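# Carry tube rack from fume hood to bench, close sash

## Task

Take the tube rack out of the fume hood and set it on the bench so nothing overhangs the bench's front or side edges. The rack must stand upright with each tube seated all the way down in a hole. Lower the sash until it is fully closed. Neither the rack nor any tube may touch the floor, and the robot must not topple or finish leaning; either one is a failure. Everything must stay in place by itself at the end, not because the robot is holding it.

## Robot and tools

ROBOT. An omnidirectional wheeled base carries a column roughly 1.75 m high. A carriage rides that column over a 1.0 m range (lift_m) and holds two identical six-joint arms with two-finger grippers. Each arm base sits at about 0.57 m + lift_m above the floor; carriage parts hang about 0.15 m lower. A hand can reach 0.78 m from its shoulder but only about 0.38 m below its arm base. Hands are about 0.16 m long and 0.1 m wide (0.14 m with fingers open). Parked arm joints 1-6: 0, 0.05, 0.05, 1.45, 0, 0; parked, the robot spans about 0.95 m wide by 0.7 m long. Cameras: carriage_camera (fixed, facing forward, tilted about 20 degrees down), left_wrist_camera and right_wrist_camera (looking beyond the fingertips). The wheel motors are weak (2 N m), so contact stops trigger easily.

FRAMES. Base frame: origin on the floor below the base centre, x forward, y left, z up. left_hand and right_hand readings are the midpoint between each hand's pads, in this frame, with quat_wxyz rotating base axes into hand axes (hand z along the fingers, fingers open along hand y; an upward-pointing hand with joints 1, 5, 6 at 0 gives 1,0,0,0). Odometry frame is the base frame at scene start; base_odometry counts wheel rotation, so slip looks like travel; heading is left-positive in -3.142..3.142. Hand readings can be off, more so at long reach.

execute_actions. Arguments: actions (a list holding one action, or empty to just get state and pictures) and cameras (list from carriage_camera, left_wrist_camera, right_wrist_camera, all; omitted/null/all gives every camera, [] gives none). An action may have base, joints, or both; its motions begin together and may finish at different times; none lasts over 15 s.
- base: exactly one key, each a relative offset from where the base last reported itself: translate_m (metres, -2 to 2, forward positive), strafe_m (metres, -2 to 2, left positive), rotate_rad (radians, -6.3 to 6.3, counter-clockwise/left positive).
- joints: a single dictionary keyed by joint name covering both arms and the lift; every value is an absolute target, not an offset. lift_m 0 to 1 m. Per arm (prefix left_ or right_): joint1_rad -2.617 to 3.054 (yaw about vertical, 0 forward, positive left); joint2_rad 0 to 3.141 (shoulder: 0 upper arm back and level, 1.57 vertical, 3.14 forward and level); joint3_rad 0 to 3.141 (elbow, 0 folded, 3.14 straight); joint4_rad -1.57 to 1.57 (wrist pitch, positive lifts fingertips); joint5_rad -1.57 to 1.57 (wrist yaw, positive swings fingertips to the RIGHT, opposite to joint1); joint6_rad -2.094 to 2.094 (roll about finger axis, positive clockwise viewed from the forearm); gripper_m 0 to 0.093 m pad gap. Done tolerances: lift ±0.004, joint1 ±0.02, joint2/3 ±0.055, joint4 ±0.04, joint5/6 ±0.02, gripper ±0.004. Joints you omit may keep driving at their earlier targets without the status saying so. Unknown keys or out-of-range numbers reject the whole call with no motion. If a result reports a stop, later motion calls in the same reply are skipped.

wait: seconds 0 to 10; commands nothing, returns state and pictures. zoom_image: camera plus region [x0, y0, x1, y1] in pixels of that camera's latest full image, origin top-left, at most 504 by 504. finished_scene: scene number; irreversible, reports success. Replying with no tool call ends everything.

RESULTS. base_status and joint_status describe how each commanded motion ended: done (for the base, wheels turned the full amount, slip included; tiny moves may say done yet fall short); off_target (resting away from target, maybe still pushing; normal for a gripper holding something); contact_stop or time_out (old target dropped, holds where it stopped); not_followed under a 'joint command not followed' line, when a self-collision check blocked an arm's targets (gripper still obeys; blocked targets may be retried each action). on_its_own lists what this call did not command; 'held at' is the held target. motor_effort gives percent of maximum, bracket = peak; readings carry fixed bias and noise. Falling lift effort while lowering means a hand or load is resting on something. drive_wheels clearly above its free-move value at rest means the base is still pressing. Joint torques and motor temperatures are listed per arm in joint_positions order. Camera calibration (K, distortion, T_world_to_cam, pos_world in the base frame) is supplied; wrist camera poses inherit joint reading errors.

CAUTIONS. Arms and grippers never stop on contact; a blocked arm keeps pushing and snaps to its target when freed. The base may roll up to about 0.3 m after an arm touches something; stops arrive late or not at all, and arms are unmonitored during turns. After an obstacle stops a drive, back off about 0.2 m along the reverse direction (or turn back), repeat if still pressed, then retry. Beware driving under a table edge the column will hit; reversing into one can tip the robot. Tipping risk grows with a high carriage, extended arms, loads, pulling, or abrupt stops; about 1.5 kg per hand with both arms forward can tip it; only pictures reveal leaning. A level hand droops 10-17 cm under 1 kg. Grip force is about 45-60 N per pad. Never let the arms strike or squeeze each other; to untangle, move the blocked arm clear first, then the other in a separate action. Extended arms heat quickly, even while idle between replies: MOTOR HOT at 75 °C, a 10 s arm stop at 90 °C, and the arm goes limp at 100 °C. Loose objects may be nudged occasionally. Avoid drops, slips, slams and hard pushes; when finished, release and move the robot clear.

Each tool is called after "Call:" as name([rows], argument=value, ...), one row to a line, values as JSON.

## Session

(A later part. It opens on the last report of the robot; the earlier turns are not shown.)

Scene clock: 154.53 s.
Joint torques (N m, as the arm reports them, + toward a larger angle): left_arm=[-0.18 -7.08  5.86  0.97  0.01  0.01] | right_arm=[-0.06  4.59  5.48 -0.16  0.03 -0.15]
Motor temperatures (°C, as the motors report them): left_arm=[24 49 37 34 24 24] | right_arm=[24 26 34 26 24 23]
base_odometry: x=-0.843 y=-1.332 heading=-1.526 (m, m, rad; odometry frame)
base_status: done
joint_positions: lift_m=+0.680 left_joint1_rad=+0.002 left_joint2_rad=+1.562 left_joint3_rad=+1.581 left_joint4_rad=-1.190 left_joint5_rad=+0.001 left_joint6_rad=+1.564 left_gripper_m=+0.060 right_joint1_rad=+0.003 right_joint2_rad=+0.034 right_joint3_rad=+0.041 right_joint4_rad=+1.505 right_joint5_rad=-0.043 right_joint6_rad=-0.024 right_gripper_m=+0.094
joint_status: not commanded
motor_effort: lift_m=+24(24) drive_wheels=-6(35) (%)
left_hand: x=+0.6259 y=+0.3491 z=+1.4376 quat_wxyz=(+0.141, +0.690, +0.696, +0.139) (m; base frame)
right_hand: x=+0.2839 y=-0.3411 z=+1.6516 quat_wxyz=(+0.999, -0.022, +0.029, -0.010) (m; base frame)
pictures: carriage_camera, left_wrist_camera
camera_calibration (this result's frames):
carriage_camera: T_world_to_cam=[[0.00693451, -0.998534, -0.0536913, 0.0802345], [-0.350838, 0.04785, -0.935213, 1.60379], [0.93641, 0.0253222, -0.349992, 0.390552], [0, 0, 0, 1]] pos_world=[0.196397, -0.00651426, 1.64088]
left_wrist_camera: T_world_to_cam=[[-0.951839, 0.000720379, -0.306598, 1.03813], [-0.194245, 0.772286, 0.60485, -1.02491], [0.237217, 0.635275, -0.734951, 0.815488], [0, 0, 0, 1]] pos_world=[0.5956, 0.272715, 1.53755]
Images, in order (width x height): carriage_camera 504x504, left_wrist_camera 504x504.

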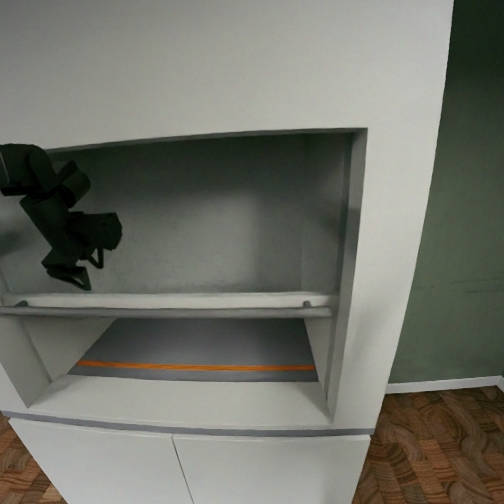

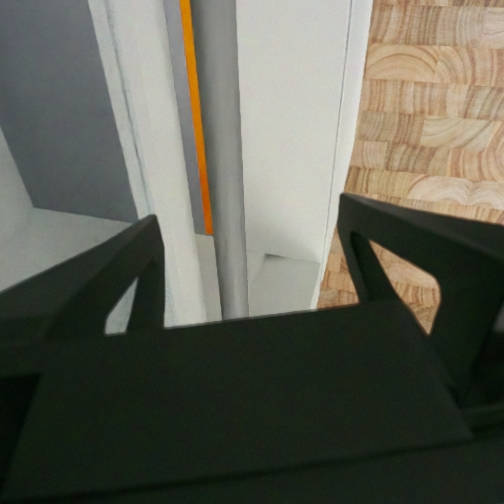

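Call:
execute_actions([
  {"base":{"strafe_m":-0.2},"joints":{"lift_m":0.62}},
], cameras=[])

Call:
execute_actions([
  {"base":{"translate_m":0.02}},
], cameras=["left_wrist_camera"])

Call:
execute_actions([
  {"joints":{"lift_m":0.5}},
], cameras=["carriage_camera","left_wrist_camera"])

Scene clock: 158.43 s.
Joint torques (N m, as the arm reports them, + toward a larger angle): left_arm=[-0.08 -7.29  5.84  1.04  0.06  0.02] | right_arm=[-0.04  4.69  5.56 -0.14  0.06 -0.15]
Motor temperatures (°C, as the motors report them): left_arm=[24 48 37 34 24 24] | right_arm=[24 27 34 26 24 23]
base_odometry: x=-1.043 y=-1.341 heading=-1.526 (m, m, rad; odometry frame)
base_status: done
joint_positions: lift_m=+0.620 left_joint1_rad=+0.002 left_joint2_rad=+1.563 left_joint3_rad=+1.581 left_joint4_rad=-1.195 left_joint5_rad=+0.001 left_joint6_rad=+1.564 left_gripper_m=+0.060 right_joint1_rad=+0.003 right_joint2_rad=+0.034 right_joint3_rad=+0.041 right_joint4_rad=+1.505 right_joint5_rad=-0.044 right_joint6_rad=-0.024 right_gripper_m=+0.094
joint_status: all done
motor_effort: lift_m=+22(22) drive_wheels=-1(28) (%)
left_hand: x=+0.6251 y=+0.3491 z=+1.3770 quat_wxyz=(+0.139, +0.690, +0.696, +0.138) (m; base frame)
right_hand: x=+0.2838 y=-0.3409 z=+1.5919 quat_wxyz=(+0.999, -0.022, +0.029, -0.010) (m; base frame)
pictures: none
No camera images: the call's "cameras" was empty. Leave "cameras" out to get every camera's image.

Scene clock: 159.30 s.
Joint torques (N m, as the arm reports them, + toward a larger angle): left_arm=[-0.14 -7.09  5.76  1.04  0.    0.  ] | right_arm=[-0.18  4.58  5.55 -0.11  0.06 -0.13]
Motor temperatures (°C, as the motors report them): left_arm=[24 48 37 34 24 24] | right_arm=[24 27 34 26 24 23]
base_odometry: x=-1.042 y=-1.361 heading=-1.526 (m, m, rad; odometry frame)
base_status: done
joint_positions: lift_m=+0.620 left_joint1_rad=+0.002 left_joint2_rad=+1.563 left_joint3_rad=+1.581 left_joint4_rad=-1.195 left_joint5_rad=+0.001 left_joint6_rad=+1.564 left_gripper_m=+0.060 right_joint1_rad=+0.003 right_joint2_rad=+0.034 right_joint3_rad=+0.041 right_joint4_rad=+1.505 right_joint5_rad=-0.044 right_joint6_rad=-0.024 right_gripper_m=+0.094
joint_status: not commanded
motor_effort: lift_m=+22(22) drive_wheels=+4(16) (%)
left_hand: x=+0.6250 y=+0.3491 z=+1.3769 quat_wxyz=(+0.139, +0.690, +0.696, +0.138) (m; base frame)
right_hand: x=+0.2839 y=-0.3409 z=+1.5918 quat_wxyz=(+0.999, -0.022, +0.029, -0.010) (m; base frame)
pictures: left_wrist_camera
camera_calibration (this result's frames):
left_wrist_camera: T_world_to_cam=[[-0.953693, 0.000682825, -0.300782, 1.01184], [-0.190662, 0.772052, 0.606287, -0.992558], [0.232634, 0.635559, -0.73617, 0.775499], [0, 0, 0, 1]] pos_world=[0.595338, 0.27274, 1.47702]
Images, in order (width x height): left_wrist_camera 504x504.

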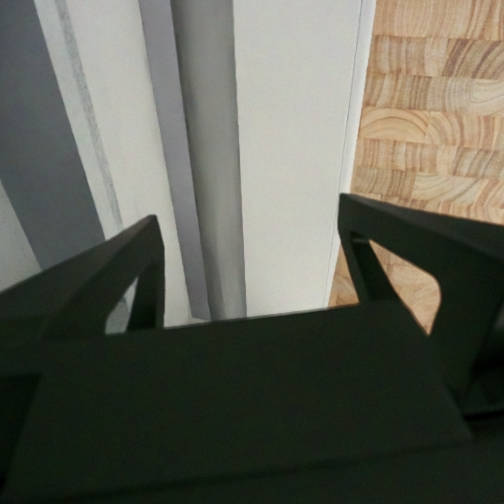

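Scene clock: 160.30 s.
Joint torques (N m, as the arm reports them, + toward a larger angle): left_arm=[-0.17 -0.41  3.49  0.93 -0.01 -0.02] | right_arm=[-0.07  4.44  5.43 -0.18  0.06 -0.17]
Motor temperatures (°C, as the motors report them): left_arm=[24 47 37 33 24 24] | right_arm=[24 27 34 26 24 23]
base_odometry: x=-1.042 y=-1.361 heading=-1.526 (m, m, rad; odometry frame)
base_status: not commanded
joint_positions: lift_m=+0.500 left_joint1_rad=+0.002 left_joint2_rad=+1.484 left_joint3_rad=+1.615 left_joint4_rad=-1.161 left_joint5_rad=+0.002 left_joint6_rad=+1.565 left_gripper_m=+0.060 right_joint1_rad=+0.003 right_joint2_rad=+0.034 right_joint3_rad=+0.041 right_joint4_rad=+1.506 right_joint5_rad=-0.044 right_joint6_rad=-0.024 right_gripper_m=+0.094
joint_status: all done
motor_effort: lift_m=+19(20) drive_wheels=+5(5) (%)
left_hand: x=+0.6278 y=+0.3490 z=+1.2998 quat_wxyz=(+0.190, +0.679, +0.684, +0.188) (m; base frame)
right_hand: x=+0.2836 y=-0.3410 z=+1.4721 quat_wxyz=(+0.999, -0.022, +0.028, -0.010) (m; base frame)
pictures: carriage_camera, left_wrist_camera
camera_calibration (this result's frames):
carriage_camera: T_world_to_cam=[[0.00693451, -0.998534, -0.0536913, 0.0705966], [-0.350838, 0.04785, -0.935213, 1.43591], [0.93641, 0.0253222, -0.349992, 0.327727], [0, 0, 0, 1]] pos_world=[0.196397, -0.00651426, 1.46138]
left_wrist_camera: T_world_to_cam=[[-0.898905, 0.00166342, -0.438139, 1.1351], [-0.277048, 0.772542, 0.571335, -0.845634], [0.339431, 0.634962, -0.693981, 0.596526], [0, 0, 0, 1]] pos_world=[0.583583, 0.272628, 1.39445]
Images, in order (width x height): carriage_camera 504x504, left_wrist_camera 504x504.

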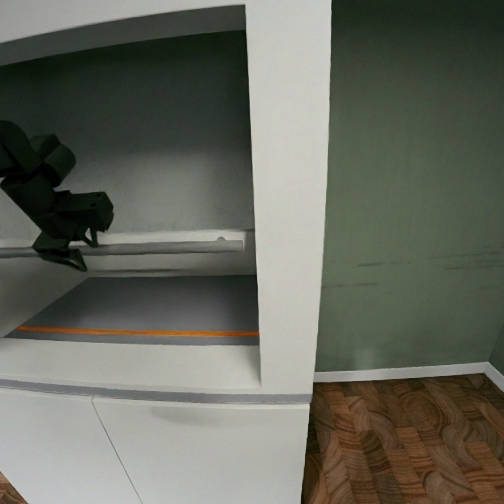

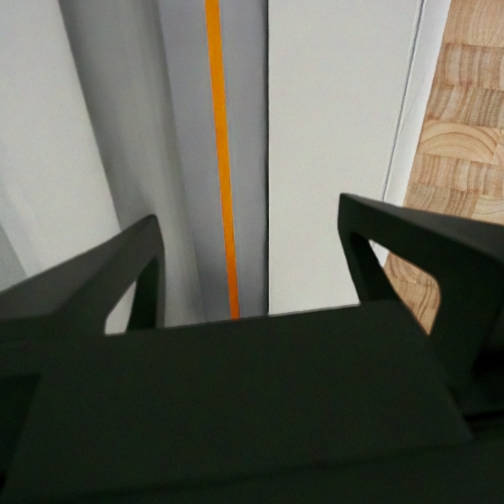

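Call:
execute_actions([
  {"base":{"translate_m":0.025},"joints":{"lift_m":0.6}},
], cameras=[])

Call:
execute_actions([
  {"joints":{"lift_m":0.45}},
], cameras=["left_wrist_camera"])

Call:
execute_actions([
  {"joints":{"lift_m":0.25,"left_joint4_rad":-1.5}},
], cameras=["carriage_camera","left_wrist_camera"])

Scene clock: 163.50 s.
Joint torques (N m, as the arm reports them, + toward a larger angle): left_arm=[-0.12 -7.33  5.5   1.06  0.02  0.01] | right_arm=[-0.13  4.62  5.44 -0.1   0.03 -0.12]
Motor temperatures (°C, as the motors report them): left_arm=[24 46 36 33 24 24] | right_arm=[24 27 34 26 24 23]
base_odometry: x=-1.041 y=-1.386 heading=-1.526 (m, m, rad; odometry frame)
base_status: done
joint_positions: lift_m=+0.600 left_joint1_rad=+0.002 left_joint2_rad=+1.566 left_joint3_rad=+1.586 left_joint4_rad=-1.195 left_joint5_rad=+0.003 left_joint6_rad=+1.565 left_gripper_m=+0.060 right_joint1_rad=+0.003 right_joint2_rad=+0.034 right_joint3_rad=+0.041 right_joint4_rad=+1.504 right_joint5_rad=-0.044 right_joint6_rad=-0.024 right_gripper_m=+0.094
joint_status: all done
motor_effort: lift_m=+24(29) drive_wheels=+5(28) (%)
left_hand: x=+0.6263 y=+0.3488 z=+1.3573 quat_wxyz=(+0.140, +0.691, +0.696, +0.137) (m; base frame)
right_hand: x=+0.2841 y=-0.3410 z=+1.5716 quat_wxyz=(+0.999, -0.022, +0.029, -0.010) (m; base frame)
pictures: none
No camera images: the call's "cameras" was empty. Leave "cameras" out to get every camera's image.

Scene clock: 164.63 s.
Joint torques (N m, as the arm reports them, + toward a larger angle): left_arm=[-0.27 -4.32  3.95  0.11 -0.05 -0.17] | right_arm=[ 0.02  4.63  5.54 -0.17  0.06 -0.15]
Motor temperatures (°C, as the motors report them): left_arm=[24 46 36 33 24 24] | right_arm=[24 27 34 26 24 23]
base_odometry: x=-1.041 y=-1.386 heading=-1.526 (m, m, rad; odometry frame)
base_status: not commanded
joint_positions: lift_m=+0.450 left_joint1_rad=+0.003 left_joint2_rad=+1.527 left_joint3_rad=+1.610 left_joint4_rad=-1.055 left_joint5_rad=+0.007 left_joint6_rad=+1.576 left_gripper_m=+0.060 right_joint1_rad=+0.003 right_joint2_rad=+0.034 right_joint3_rad=+0.041 right_joint4_rad=+1.505 right_joint5_rad=-0.044 right_joint6_rad=-0.024 right_gripper_m=+0.094
joint_status: all done
motor_effort: lift_m=+20(20) drive_wheels=-2(5) (%)
left_hand: x=+0.6551 y=+0.3486 z=+1.2464 quat_wxyz=(+0.210, +0.677, +0.674, +0.207) (m; base frame)
right_hand: x=+0.2838 y=-0.3410 z=+1.4221 quat_wxyz=(+0.999, -0.022, +0.029, -0.010) (m; base frame)
pictures: left_wrist_camera
camera_calibration (this result's frames):
left_wrist_camera: T_world_to_cam=[[-0.872652, 0.0121769, -0.48819, 1.17772], [-0.300527, 0.774577, 0.55652, -0.774197], [0.384918, 0.632362, -0.672277, 0.494534], [0, 0, 0, 1]] pos_world=[0.604719, 0.272609, 1.33827]
Images, in order (width x height): left_wrist_camera 504x504.

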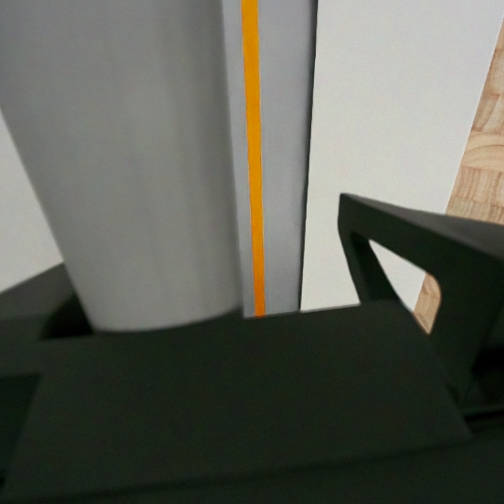

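Scene clock: 166.13 s.
Joint torques (N m, as the arm reports them, + toward a larger angle): left_arm=[-0.58 -7.05  1.84 -1.85 -0.05 -0.4 ] | right_arm=[ 0.01  4.53  5.44 -0.14  0.03 -0.12]
Motor temperatures (°C, as the motors report them): left_arm=[24 45 36 33 24 24] | right_arm=[24 27 34 26 24 23]
base_odometry: x=-1.041 y=-1.386 heading=-1.527 (m, m, rad; odometry frame)
base_status: not commanded
joint_positions: lift_m=+0.250 left_joint1_rad=+0.008 left_joint2_rad=+1.561 left_joint3_rad=+1.640 left_joint4_rad=-1.143 left_joint5_rad=+0.008 left_joint6_rad=+1.597 left_gripper_m=+0.060 right_joint1_rad=+0.003 right_joint2_rad=+0.034 right_joint3_rad=+0.041 right_joint4_rad=+1.505 right_joint5_rad=-0.044 right_joint6_rad=-0.024 right_gripper_m=+0.094
joint_status: left_joint4_rad off_target (ended at -1.143, target -1.500); the others done
motor_effort: lift_m=+20(20) drive_wheels=-27(48) (%)
left_hand: x=+0.6452 y=+0.3502 z=+1.0341 quat_wxyz=(+0.177, +0.691, +0.677, +0.178) (m; base frame)
right_hand: x=+0.2839 y=-0.3410 z=+1.2220 quat_wxyz=(+0.999, -0.022, +0.029, -0.010) (m; base frame)
pictures: carriage_camera, left_wrist_camera
camera_calibration (this result's frames):
carriage_camera: T_world_to_cam=[[0.00693451, -0.998534, -0.0536913, 0.0571715], [-0.350838, 0.04785, -0.935213, 1.20207], [0.93641, 0.0253222, -0.349992, 0.240214], [0, 0, 0, 1]] pos_world=[0.196397, -0.00651426, 1.21133]
left_wrist_camera: T_world_to_cam=[[-0.912985, 0.0291697, -0.406949, 1.00149], [-0.237854, 0.772349, 0.588984, -0.73348], [0.331487, 0.634528, -0.698205, 0.415086], [0, 0, 0, 1]] pos_world=[0.602287, 0.273906, 1.12938]
Images, in order (width x height): carriage_camera 504x504, left_wrist_camera 504x504.

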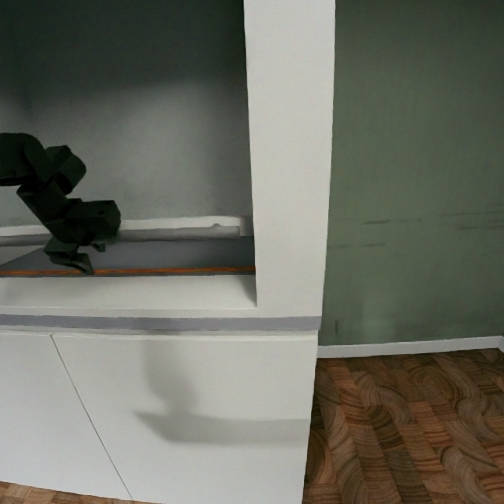

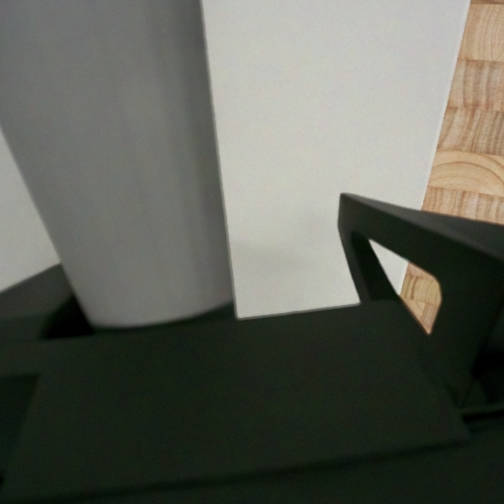

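Call:
execute_actions([
  {"joints":{"lift_m":0.19}},
], cameras=[])

Call:
execute_actions([
  {"joints":{"lift_m":0.4,"left_joint4_rad":-0.95}},
], cameras=[])

Call:
execute_actions([
  {"base":{"translate_m":-0.03},"joints":{"left_gripper_m":0}},
], cameras=["left_wrist_camera"])

Call:
execute_actions([
  {"joints":{"lift_m":0.12}},
], cameras=[])

Call:
execute_actions([
  {"joints":{"lift_m":0.0,"left_joint4_rad":-1.5,"left_joint2_rad":1.85,"left_joint3_rad":1.35}},
], cameras=["carriage_camera","left_wrist_camera"])

Call:
execute_actions([
  {"joints":{"lift_m":0.4,"left_joint4_rad":-0.95,"left_joint2_rad":1.57,"left_joint3_rad":1.57}},
], cameras=["carriage_camera"])

Scene clock: 169.73 s.
Joint torques (N m, as the arm reports them, + toward a larger angle): left_arm=[-0.51 -2.26 -1.36 -2.3  -0.2  -0.37] | right_arm=[-0.02  4.57  5.45 -0.12  0.01 -0.15]
Motor temperatures (°C, as the motors report them): left_arm=[24 44 35 34 24 24] | right_arm=[24 27 34 26 24 23]
base_odometry: x=-1.041 y=-1.386 heading=-1.527 (m, m, rad; odometry frame)
base_status: not commanded
joint_positions: lift_m=+0.191 left_joint1_rad=+0.010 left_joint2_rad=+1.504 left_joint3_rad=+1.684 left_joint4_rad=-1.067 left_joint5_rad=+0.016 left_joint6_rad=+1.597 left_gripper_m=+0.060 right_joint1_rad=+0.003 right_joint2_rad=+0.034 right_joint3_rad=+0.041 right_joint4_rad=+1.505 right_joint5_rad=-0.043 right_joint6_rad=-0.024 right_gripper_m=+0.094
joint_status: all done
motor_effort: lift_m=+17(17) drive_wheels=-24(27) (%)
left_hand: x=+0.6571 y=+0.3497 z=+1.0220 quat_wxyz=(+0.238, +0.673, +0.659, +0.236) (m; base frame)
right_hand: x=+0.2838 y=-0.3411 z=+1.1623 quat_wxyz=(+0.999, -0.022, +0.029, -0.010) (m; base frame)
pictures: none
No camera images: the call's "cameras" was empty. Leave "cameras" out to get every camera's image.

Scene clock: 171.10 s.
Joint torques (N m, as the arm reports them, + toward a larger angle): left_arm=[-0.43 -7.89  6.67  2.1  -0.01 -0.17] | right_arm=[ 0.02  4.69  5.48 -0.19  0.03 -0.13]
Motor temperatures (°C, as the motors report them): left_arm=[24 44 35 34 24 24] | right_arm=[24 27 34 26 24 23]
base_odometry: x=-1.041 y=-1.386 heading=-1.527 (m, m, rad; odometry frame)
base_status: not commanded
joint_positions: lift_m=+0.400 left_joint1_rad=+0.006 left_joint2_rad=+1.568 left_joint3_rad=+1.572 left_joint4_rad=-1.042 left_joint5_rad=+0.003 left_joint6_rad=+1.578 left_gripper_m=+0.060 right_joint1_rad=+0.003 right_joint2_rad=+0.034 right_joint3_rad=+0.041 right_joint4_rad=+1.505 right_joint5_rad=-0.043 right_joint6_rad=-0.024 right_gripper_m=+0.094
joint_status: left_joint4_rad off_target (ended at -1.041, target -0.950); the others done
motor_effort: lift_m=+24(28) drive_wheels=-13(24) (%)
left_hand: x=+0.6579 y=+0.3505 z=+1.1688 quat_wxyz=(+0.186, +0.683, +0.681, +0.187) (m; base frame)
right_hand: x=+0.2839 y=-0.3411 z=+1.3716 quat_wxyz=(+0.999, -0.022, +0.029, -0.010) (m; base frame)
pictures: none
No camera images: the call's "cameras" was empty. Leave "cameras" out to get every camera's image.

Scene clock: 172.07 s.
Joint torques (N m, as the arm reports them, + toward a larger angle): left_arm=[-0.42 -7.98  6.97  1.52  0.02 -0.16] | right_arm=[-0.01  4.49  5.36 -0.08  0.02 -0.12]
Motor temperatures (°C, as the motors report them): left_arm=[24 44 35 34 24 24] | right_arm=[24 27 34 26 24 23]
base_odometry: x=-1.042 y=-1.356 heading=-1.527 (m, m, rad; odometry frame)
base_status: done
joint_positions: lift_m=+0.400 left_joint1_rad=+0.006 left_joint2_rad=+1.568 left_joint3_rad=+1.572 left_joint4_rad=-0.962 left_joint5_rad=+0.003 left_joint6_rad=+1.577 left_gripper_m=+0.001 right_joint1_rad=+0.003 right_joint2_rad=+0.034 right_joint3_rad=+0.041 right_joint4_rad=+1.505 right_joint5_rad=-0.043 right_joint6_rad=-0.024 right_gripper_m=+0.094
joint_status: all done
on_its_own: left_joint4_rad moved +0.079 to your old target -0.950
motor_effort: lift_m=+24(24) drive_wheels=-4(32) (%)
left_hand: x=+0.6742 y=+0.3507 z=+1.1794 quat_wxyz=(+0.213, +0.674, +0.674, +0.214) (m; base frame)
right_hand: x=+0.2838 y=-0.3411 z=+1.3716 quat_wxyz=(+0.999, -0.022, +0.029, -0.010) (m; base frame)
pictures: left_wrist_camera
camera_calibration (this result's frames):
left_wrist_camera: T_world_to_cam=[[-0.865357, 0.00991893, -0.501057, 1.17275], [-0.312674, 0.770661, 0.555263, -0.721677], [0.391653, 0.637168, -0.663795, 0.42451], [0, 0, 0, 1]] pos_world=[0.622936, 0.274051, 1.27012]
Images, in order (width x height): left_wrist_camera 504x504.

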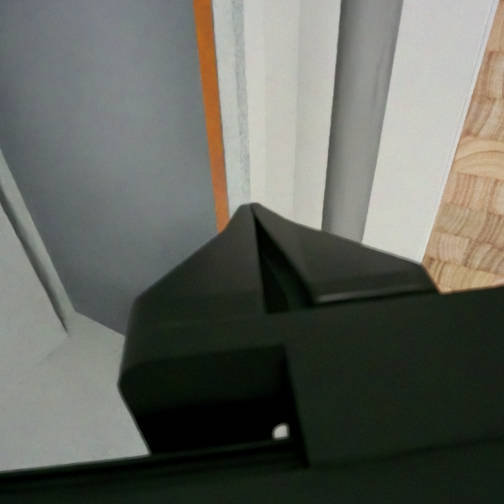

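Scene clock: 173.73 s.
Joint torques (N m, as the arm reports them, + toward a larger angle): left_arm=[-0.65  4.51 -1.23 -1.32 -0.02 -0.21] | right_arm=[ 0.02  4.68  5.44 -0.15  0.06 -0.12]
Motor temperatures (°C, as the motors report them): left_arm=[24 44 35 34 24 24] | right_arm=[24 27 34 26 24 23]
base_odometry: x=-1.042 y=-1.356 heading=-1.526 (m, m, rad; odometry frame)
base_status: not commanded
joint_positions: lift_m=+0.121 left_joint1_rad=+0.006 left_joint2_rad=+1.421 left_joint3_rad=+1.686 left_joint4_rad=-0.570 left_joint5_rad=+0.001 left_joint6_rad=+1.577 left_gripper_m=+0.001 right_joint1_rad=+0.003 right_joint2_rad=+0.034 right_joint3_rad=+0.041 right_joint4_rad=+1.505 right_joint5_rad=-0.043 right_joint6_rad=-0.024 right_gripper_m=+0.094
joint_status: all done
motor_effort: lift_m=+18(19) drive_wheels=-2(4) (%)
left_hand: x=+0.7047 y=+0.3512 z=+1.0856 quat_wxyz=(+0.416, +0.570, +0.570, +0.421) (m; base frame)
right_hand: x=+0.2839 y=-0.3411 z=+1.0922 quat_wxyz=(+0.999, -0.022, +0.029, -0.010) (m; base frame)
pictures: none
No camera images: the call's "cameras" was empty. Leave "cameras" out to get every camera's image.

Scene clock: 175.27 s.
Joint torques (N m, as the arm reports them, + toward a larger angle): left_arm=[-0.47 12.54 -6.17 -3.03 -0.06 -0.12] | right_arm=[-0.09  4.63  5.63 -0.15  0.03 -0.13]
Motor temperatures (°C, as the motors report them): left_arm=[24 44 35 35 24 24] | right_arm=[24 27 34 26 24 23]
base_odometry: x=-1.042 y=-1.356 heading=-1.526 (m, m, rad; odometry frame)
base_status: not commanded
joint_positions: lift_m=+0.000 left_joint1_rad=+0.006 left_joint2_rad=+1.393 left_joint3_rad=+1.543 left_joint4_rad=-0.308 left_joint5_rad=+0.002 left_joint6_rad=+1.571 left_gripper_m=+0.001 right_joint1_rad=+0.003 right_joint2_rad=+0.034 right_joint3_rad=+0.041 right_joint4_rad=+1.506 right_joint5_rad=-0.043 right_joint6_rad=-0.024 right_gripper_m=+0.094
joint_status: left_joint2_rad off_target (ended at +1.392, target +1.850); left_joint3_rad off_target (ended at +1.543, target +1.350); left_joint4_rad off_target (ended at -0.308, target -1.500); the others done
motor_effort: lift_m=+18(18) drive_wheels=+12(11) (%)
left_hand: x=+0.7182 y=+0.3510 z=+0.9736 quat_wxyz=(+0.458, +0.536, +0.539, +0.460) (m; base frame)
right_hand: x=+0.2837 y=-0.3411 z=+0.9722 quat_wxyz=(+0.999, -0.022, +0.028, -0.010) (m; base frame)
pictures: carriage_camera, left_wrist_camera
camera_calibration (this result's frames):
carriage_camera: T_world_to_cam=[[0.00693451, -0.998534, -0.0536913, 0.0437586], [-0.350838, 0.04785, -0.935213, 0.968442], [0.93641, 0.0253222, -0.349992, 0.152781], [0, 0, 0, 1]] pos_world=[0.196397, -0.00651426, 0.961521]
left_wrist_camera: T_world_to_cam=[[-0.242427, 0.00778569, -0.970138, 1.11773], [-0.618861, 0.768862, 0.160817, 0.0106209], [0.747155, 0.639367, -0.181575, -0.455094], [0, 0, 0, 1]] pos_world=[0.617566, 0.274104, 1.00001]
Images, in order (width x height): carriage_camera 504x504, left_wrist_camera 504x504.

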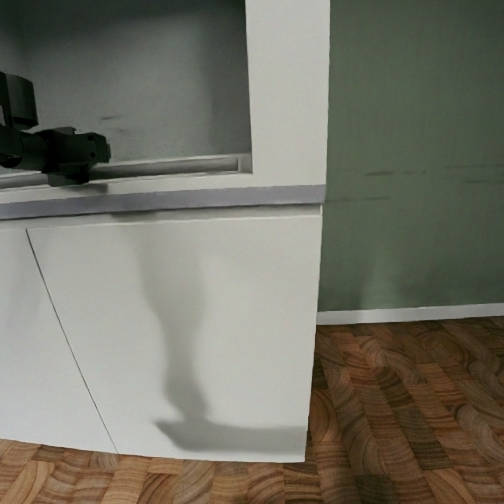

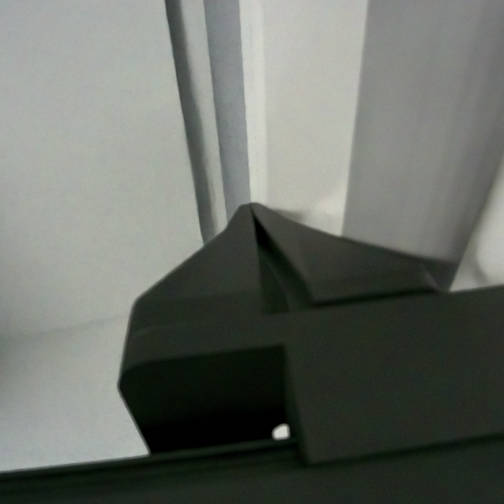

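Scene clock: 177.40 s.
Joint torques (N m, as the arm reports them, + toward a larger angle): left_arm=[-0.43 -7.69  5.87  1.36  0.03 -0.14] | right_arm=[-0.03  4.52  5.57 -0.13  0.04 -0.14]
Motor temperatures (°C, as the motors report them): left_arm=[24 44 35 35 24 24] | right_arm=[24 27 34 26 24 23]
base_odometry: x=-1.042 y=-1.356 heading=-1.526 (m, m, rad; odometry frame)
base_status: not commanded
joint_positions: lift_m=+0.400 left_joint1_rad=+0.006 left_joint2_rad=+1.563 left_joint3_rad=+1.584 left_joint4_rad=-0.935 left_joint5_rad=+0.000 left_joint6_rad=+1.572 left_gripper_m=+0.001 right_joint1_rad=+0.003 right_joint2_rad=+0.034 right_joint3_rad=+0.041 right_joint4_rad=+1.505 right_joint5_rad=-0.043 right_joint6_rad=-0.024 right_gripper_m=+0.094
joint_status: all done
motor_effort: lift_m=+24(27) drive_wheels=-2(12) (%)
left_hand: x=+0.6808 y=+0.3512 z=+1.1898 quat_wxyz=(+0.227, +0.668, +0.671, +0.229) (m; base frame)
right_hand: x=+0.2839 y=-0.3411 z=+1.3716 quat_wxyz=(+0.999, -0.022, +0.029, -0.010) (m; base frame)
pictures: carriage_camera
camera_calibration (this result's frames):
carriage_camera: T_world_to_cam=[[0.00693451, -0.998534, -0.0536913, 0.0652015], [-0.350838, 0.04785, -0.935213, 1.34194], [0.93641, 0.0253222, -0.349992, 0.292558], [0, 0, 0, 1]] pos_world=[0.196397, -0.00651426, 1.36089]
Images, in order (width x height): carriage_camera 504x504.

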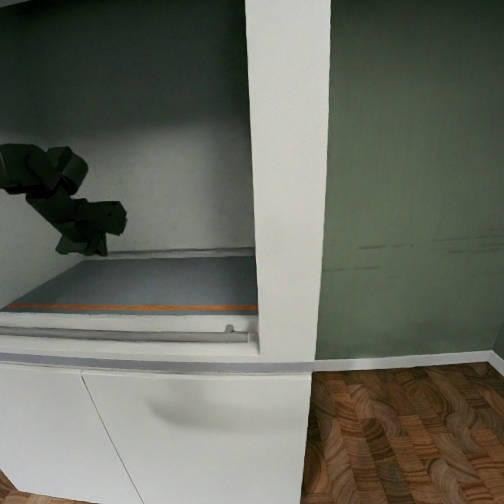

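Press once more for certainty, then clear.

Call:
execute_actions([
  {"joints":{"lift_m":0.0,"left_joint4_rad":-1.5,"left_joint2_rad":1.85,"left_joint3_rad":1.35}},
], cameras=["left_wrist_camera"])

Call:
execute_actions([
  {"joints":{"lift_m":0.4,"left_joint4_rad":-0.95,"left_joint2_rad":1.57,"left_joint3_rad":1.57}},
], cameras=[])

Call:
execute_actions([
  {"base":{"translate_m":-0.35}},
], cameras=["carriage_camera"])

Scene clock: 181.57 s.
Joint torques (N m, as the arm reports them, + toward a larger angle): left_arm=[-0.52 11.83 -7.51 -1.58  0.05 -0.01] | right_arm=[-0.01  4.62  5.57 -0.11 -0.01 -0.12]
Motor temperatures (°C, as the motors report them): left_arm=[24 43 35 35 24 24] | right_arm=[24 27 34 26 24 23]
base_odometry: x=-1.042 y=-1.356 heading=-1.526 (m, m, rad; odometry frame)
base_status: not commanded
joint_positions: lift_m=+0.001 left_joint1_rad=+0.006 left_joint2_rad=+1.505 left_joint3_rad=+1.553 left_joint4_rad=-1.183 left_joint5_rad=-0.004 left_joint6_rad=+1.564 left_gripper_m=+0.001 right_joint1_rad=+0.003 right_joint2_rad=+0.034 right_joint3_rad=+0.041 right_joint4_rad=+1.506 right_joint5_rad=-0.043 right_joint6_rad=-0.024 right_gripper_m=+0.094
joint_status: left_joint2_rad off_target (ended at +1.506, target +1.850); left_joint3_rad off_target (ended at +1.553, target +1.350); left_joint4_rad off_target (ended at -1.182, target -1.500); the others done
motor_effort: lift_m=+15(21) drive_wheels=+9(9) (%)
left_hand: x=+0.6173 y=+0.3514 z=+0.7684 quat_wxyz=(+0.151, +0.686, +0.695, +0.154) (m; base frame)
right_hand: x=+0.2837 y=-0.3411 z=+0.9725 quat_wxyz=(+0.999, -0.022, +0.028, -0.010) (m; base frame)
pictures: left_wrist_camera
camera_calibration (this result's frames):
left_wrist_camera: T_world_to_cam=[[-0.940233, -0.00366852, -0.340513, 0.845147], [-0.220759, 0.767928, 0.601292, -0.603028], [0.259284, 0.640526, -0.722841, 0.299456], [0, 0, 0, 1]] pos_world=[0.583867, 0.274373, 0.866839]
Images, in order (width x height): left_wrist_camera 504x504.

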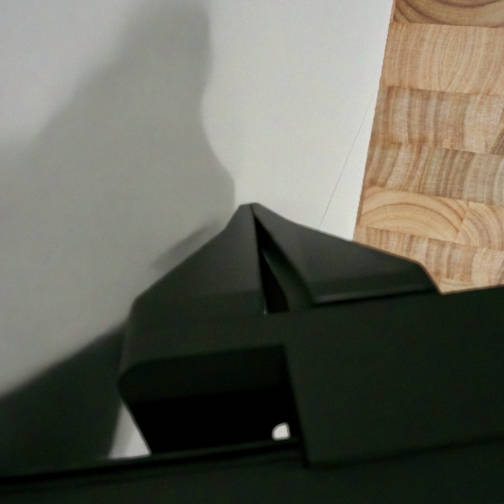

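Scene clock: 183.70 s.
Joint torques (N m, as the arm reports them, + toward a larger angle): left_arm=[-0.62 -8.1   7.63  1.43  0.08 -0.15] | right_arm=[-0.07  4.62  5.58 -0.11  0.04 -0.12]
Motor temperatures (°C, as the motors report them): left_arm=[24 43 36 35 24 24] | right_arm=[24 27 34 26 24 23]
base_odometry: x=-1.042 y=-1.356 heading=-1.526 (m, m, rad; odometry frame)
base_status: not commanded
joint_positions: lift_m=+0.400 left_joint1_rad=+0.005 left_joint2_rad=+1.567 left_joint3_rad=+1.560 left_joint4_rad=-0.951 left_joint5_rad=-0.004 left_joint6_rad=+1.577 left_gripper_m=+0.001 right_joint1_rad=+0.003 right_joint2_rad=+0.034 right_joint3_rad=+0.041 right_joint4_rad=+1.504 right_joint5_rad=-0.043 right_joint6_rad=-0.024 right_gripper_m=+0.094
joint_status: all done
motor_effort: lift_m=+24(29) drive_wheels=+6(11) (%)
left_hand: x=+0.6747 y=+0.3513 z=+1.1764 quat_wxyz=(+0.211, +0.674, +0.674, +0.215) (m; base frame)
right_hand: x=+0.2840 y=-0.3411 z=+1.3716 quat_wxyz=(+0.999, -0.022, +0.029, -0.010) (m; base frame)
pictures: none
No camera images: the call's "cameras" was empty. Leave "cameras" out to get every camera's image.

Scene clock: 186.37 s.
Joint torques (N m, as the arm reports them, + toward a larger angle): left_arm=[-0.33 -7.84  7.57  1.45  0.07 -0.17] | right_arm=[-0.11  4.53  5.46 -0.18  0.06 -0.14]
Motor temperatures (°C, as the motors report them): left_arm=[24 43 36 35 24 24] | right_arm=[24 27 34 26 24 23]
base_odometry: x=-1.058 y=-1.006 heading=-1.526 (m, m, rad; odometry frame)
base_status: done
joint_positions: lift_m=+0.400 left_joint1_rad=+0.005 left_joint2_rad=+1.567 left_joint3_rad=+1.560 left_joint4_rad=-0.951 left_joint5_rad=-0.004 left_joint6_rad=+1.577 left_gripper_m=+0.001 right_joint1_rad=+0.003 right_joint2_rad=+0.034 right_joint3_rad=+0.041 right_joint4_rad=+1.505 right_joint5_rad=-0.043 right_joint6_rad=-0.024 right_gripper_m=+0.094
joint_status: not commanded
motor_effort: lift_m=+24(24) drive_wheels=-3(31) (%)
left_hand: x=+0.6747 y=+0.3513 z=+1.1764 quat_wxyz=(+0.211, +0.674, +0.674, +0.215) (m; base frame)
right_hand: x=+0.2839 y=-0.3411 z=+1.3716 quat_wxyz=(+0.999, -0.022, +0.029, -0.010) (m; base frame)
pictures: carriage_camera
camera_calibration (this result's frames):
carriage_camera: T_world_to_cam=[[0.00693451, -0.998534, -0.0536913, 0.065202], [-0.350838, 0.04785, -0.935213, 1.34195], [0.93641, 0.0253222, -0.349992, 0.292562], [0, 0, 0, 1]] pos_world=[0.196397, -0.00651426, 1.3609]
Images, in order (width x height): carriage_camera 504x504.

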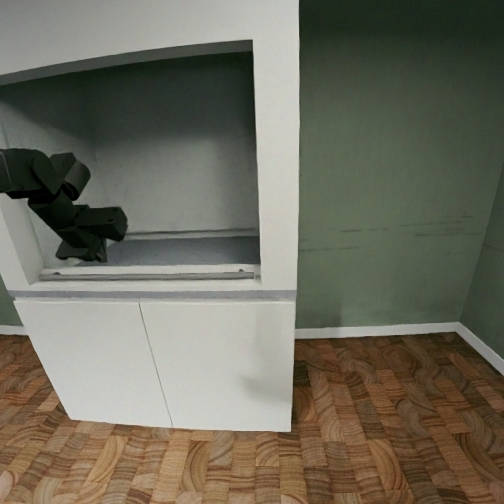

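Call:
zoom_image(camera="carriage_camera", region=[30, 230, 300, 320])

Region (30, 230, 300, 320) of carriage_camera's 504x504 image, scaled by 1.867, with more detail than that image has.

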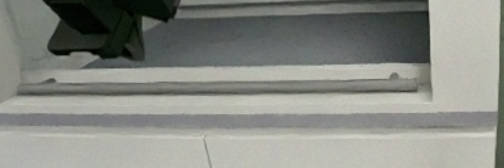

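Call:
execute_actions([
  {"base":{"translate_m":0.365}},
], cameras=["carriage_camera"])

Call:
execute_actions([
  {"joints":{"lift_m":0.12}},
], cameras=["left_wrist_camera"])

Scene clock: 191.87 s.
Joint torques (N m, as the arm reports them, + toward a larger angle): left_arm=[-0.43 -7.72  7.64  1.43  0.04 -0.17] | right_arm=[-0.11  4.58  5.47 -0.13  0.02 -0.18]
Motor temperatures (°C, as the motors report them): left_arm=[24 42 36 34 24 24] | right_arm=[24 27 34 26 24 23]
base_odometry: x=-1.042 y=-1.371 heading=-1.527 (m, m, rad; odometry frame)
base_status: done
joint_positions: lift_m=+0.400 left_joint1_rad=+0.005 left_joint2_rad=+1.566 left_joint3_rad=+1.560 left_joint4_rad=-0.951 left_joint5_rad=-0.003 left_joint6_rad=+1.576 left_gripper_m=+0.001 right_joint1_rad=+0.003 right_joint2_rad=+0.034 right_joint3_rad=+0.041 right_joint4_rad=+1.503 right_joint5_rad=-0.043 right_joint6_rad=-0.024 right_gripper_m=+0.094
joint_status: not commanded
motor_effort: lift_m=+24(24) drive_wheels=-4(45) (%)
left_hand: x=+0.6746 y=+0.3512 z=+1.1768 quat_wxyz=(+0.211, +0.674, +0.674, +0.216) (m; base frame)
right_hand: x=+0.2844 y=-0.3411 z=+1.3716 quat_wxyz=(+0.999, -0.022, +0.030, -0.010) (m; base frame)
pictures: carriage_camera
camera_calibration (this result's frames):
carriage_camera: T_world_to_cam=[[0.00693451, -0.998534, -0.0536913, 0.065202], [-0.350838, 0.04785, -0.935213, 1.34195], [0.93641, 0.0253222, -0.349992, 0.292562], [0, 0, 0, 1]] pos_world=[0.196397, -0.00651426, 1.3609]
Images, in order (width x height): carriage_camera 504x504.

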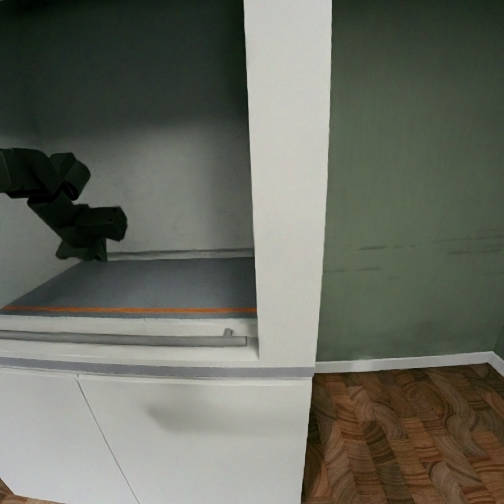

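Scene clock: 193.53 s.
Joint torques (N m, as the arm reports them, + toward a larger angle): left_arm=[-0.43 -1.94  3.61  0.86  0.02 -0.31] | right_arm=[-0.08  4.58  5.53 -0.08  0.02 -0.14]
Motor temperatures (°C, as the motors report them): left_arm=[24 42 36 34 24 24] | right_arm=[24 27 34 26 24 23]
base_odometry: x=-1.042 y=-1.371 heading=-1.527 (m, m, rad; odometry frame)
base_status: not commanded
joint_positions: lift_m=+0.120 left_joint1_rad=+0.005 left_joint2_rad=+1.495 left_joint3_rad=+1.619 left_joint4_rad=-0.856 left_joint5_rad=-0.002 left_joint6_rad=+1.588 left_gripper_m=+0.001 right_joint1_rad=+0.003 right_joint2_rad=+0.034 right_joint3_rad=+0.041 right_joint4_rad=+1.504 right_joint5_rad=-0.043 right_joint6_rad=-0.024 right_gripper_m=+0.094
joint_status: all done
motor_effort: lift_m=+19(19) drive_wheels=+4(4) (%)
left_hand: x=+0.6874 y=+0.3512 z=+0.9647 quat_wxyz=(+0.284, +0.649, +0.642, +0.292) (m; base frame)
right_hand: x=+0.2841 y=-0.3411 z=+1.0921 quat_wxyz=(+0.999, -0.022, +0.029, -0.010) (m; base frame)
pictures: left_wrist_camera
camera_calibration (this result's frames):
left_wrist_camera: T_world_to_cam=[[-0.731157, 0.0221954, -0.681848, 1.15445], [-0.425432, 0.766487, 0.481149, -0.448237], [0.533307, 0.641876, -0.55098, 0.0686997], [0, 0, 0, 1]] pos_world=[0.616749, 0.273848, 1.04068]
Images, in order (width x height): left_wrist_camera 504x504.

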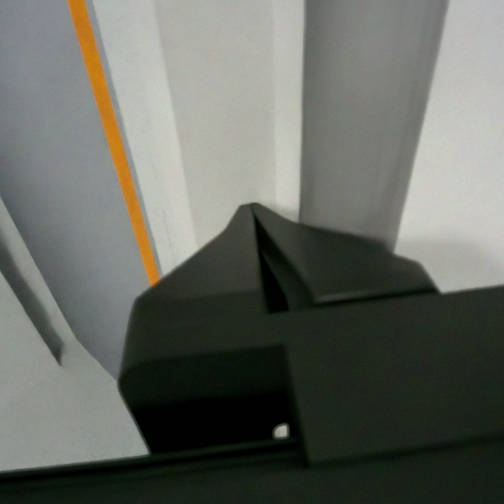

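Call:
execute_actions([
  {"joints":{"lift_m":0.4}},
], cameras=[])

Call:
execute_actions([
  {"base":{"translate_m":-0.4}},
], cameras=["carriage_camera"])

Scene clock: 197.13 s.
Joint torques (N m, as the arm reports them, + toward a larger angle): left_arm=[-0.33 -7.91  6.25  1.34  0.06 -0.15] | right_arm=[-0.11  4.64  5.47 -0.13  0.04 -0.15]
Motor temperatures (°C, as the motors report them): left_arm=[24 41 36 34 24 24] | right_arm=[24 27 34 26 24 23]
base_odometry: x=-1.042 y=-1.371 heading=-1.527 (m, m, rad; odometry frame)
base_status: not commanded
joint_positions: lift_m=+0.400 left_joint1_rad=+0.005 left_joint2_rad=+1.568 left_joint3_rad=+1.582 left_joint4_rad=-0.936 left_joint5_rad=-0.002 left_joint6_rad=+1.577 left_gripper_m=+0.001 right_joint1_rad=+0.003 right_joint2_rad=+0.034 right_joint3_rad=+0.041 right_joint4_rad=+1.504 right_joint5_rad=-0.043 right_joint6_rad=-0.024 right_gripper_m=+0.094
joint_status: all done
motor_effort: lift_m=+24(29) drive_wheels=+4(5) (%)
left_hand: x=+0.6809 y=+0.3511 z=+1.1871 quat_wxyz=(+0.224, +0.670, +0.670, +0.228) (m; base frame)
right_hand: x=+0.2840 y=-0.3411 z=+1.3716 quat_wxyz=(+0.999, -0.022, +0.029, -0.010) (m; base frame)
pictures: none
No camera images: the call's "cameras" was empty. Leave "cameras" out to get every camera's image.

Scene clock: 199.93 s.
Joint torques (N m, as the arm reports them, + toward a larger angle): left_arm=[-0.17 -7.86  6.06  1.34  0.04 -0.17] | right_arm=[ 0.    4.6   5.5  -0.1   0.04 -0.14]
Motor temperatures (°C, as the motors report them): left_arm=[24 41 36 34 24 24] | right_arm=[24 27 35 26 24 23]
base_odometry: x=-1.060 y=-0.971 heading=-1.527 (m, m, rad; odometry frame)
base_status: done
joint_positions: lift_m=+0.400 left_joint1_rad=+0.005 left_joint2_rad=+1.568 left_joint3_rad=+1.582 left_joint4_rad=-0.939 left_joint5_rad=-0.002 left_joint6_rad=+1.576 left_gripper_m=+0.001 right_joint1_rad=+0.003 right_joint2_rad=+0.034 right_joint3_rad=+0.041 right_joint4_rad=+1.504 right_joint5_rad=-0.043 right_joint6_rad=-0.024 right_gripper_m=+0.094
joint_status: not commanded
motor_effort: lift_m=+24(24) drive_wheels=-3(50) (%)
left_hand: x=+0.6802 y=+0.3511 z=+1.1866 quat_wxyz=(+0.222, +0.670, +0.671, +0.226) (m; base frame)
right_hand: x=+0.2840 y=-0.3411 z=+1.3716 quat_wxyz=(+0.999, -0.022, +0.029, -0.010) (m; base frame)
pictures: carriage_camera
camera_calibration (this result's frames):
carriage_camera: T_world_to_cam=[[0.00693451, -0.998534, -0.0536913, 0.0652012], [-0.350838, 0.04785, -0.935213, 1.34194], [0.93641, 0.0253222, -0.349992, 0.292557], [0, 0, 0, 1]] pos_world=[0.196397, -0.00651426, 1.36089]
Images, in order (width x height): carriage_camera 504x504.

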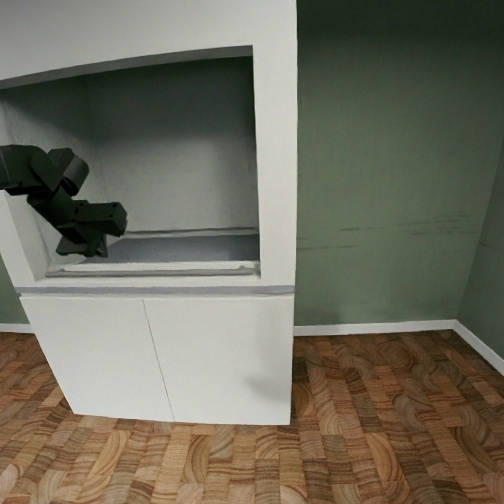

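Call:
finished_scene(scene=2)

The scene is finished: the task was done.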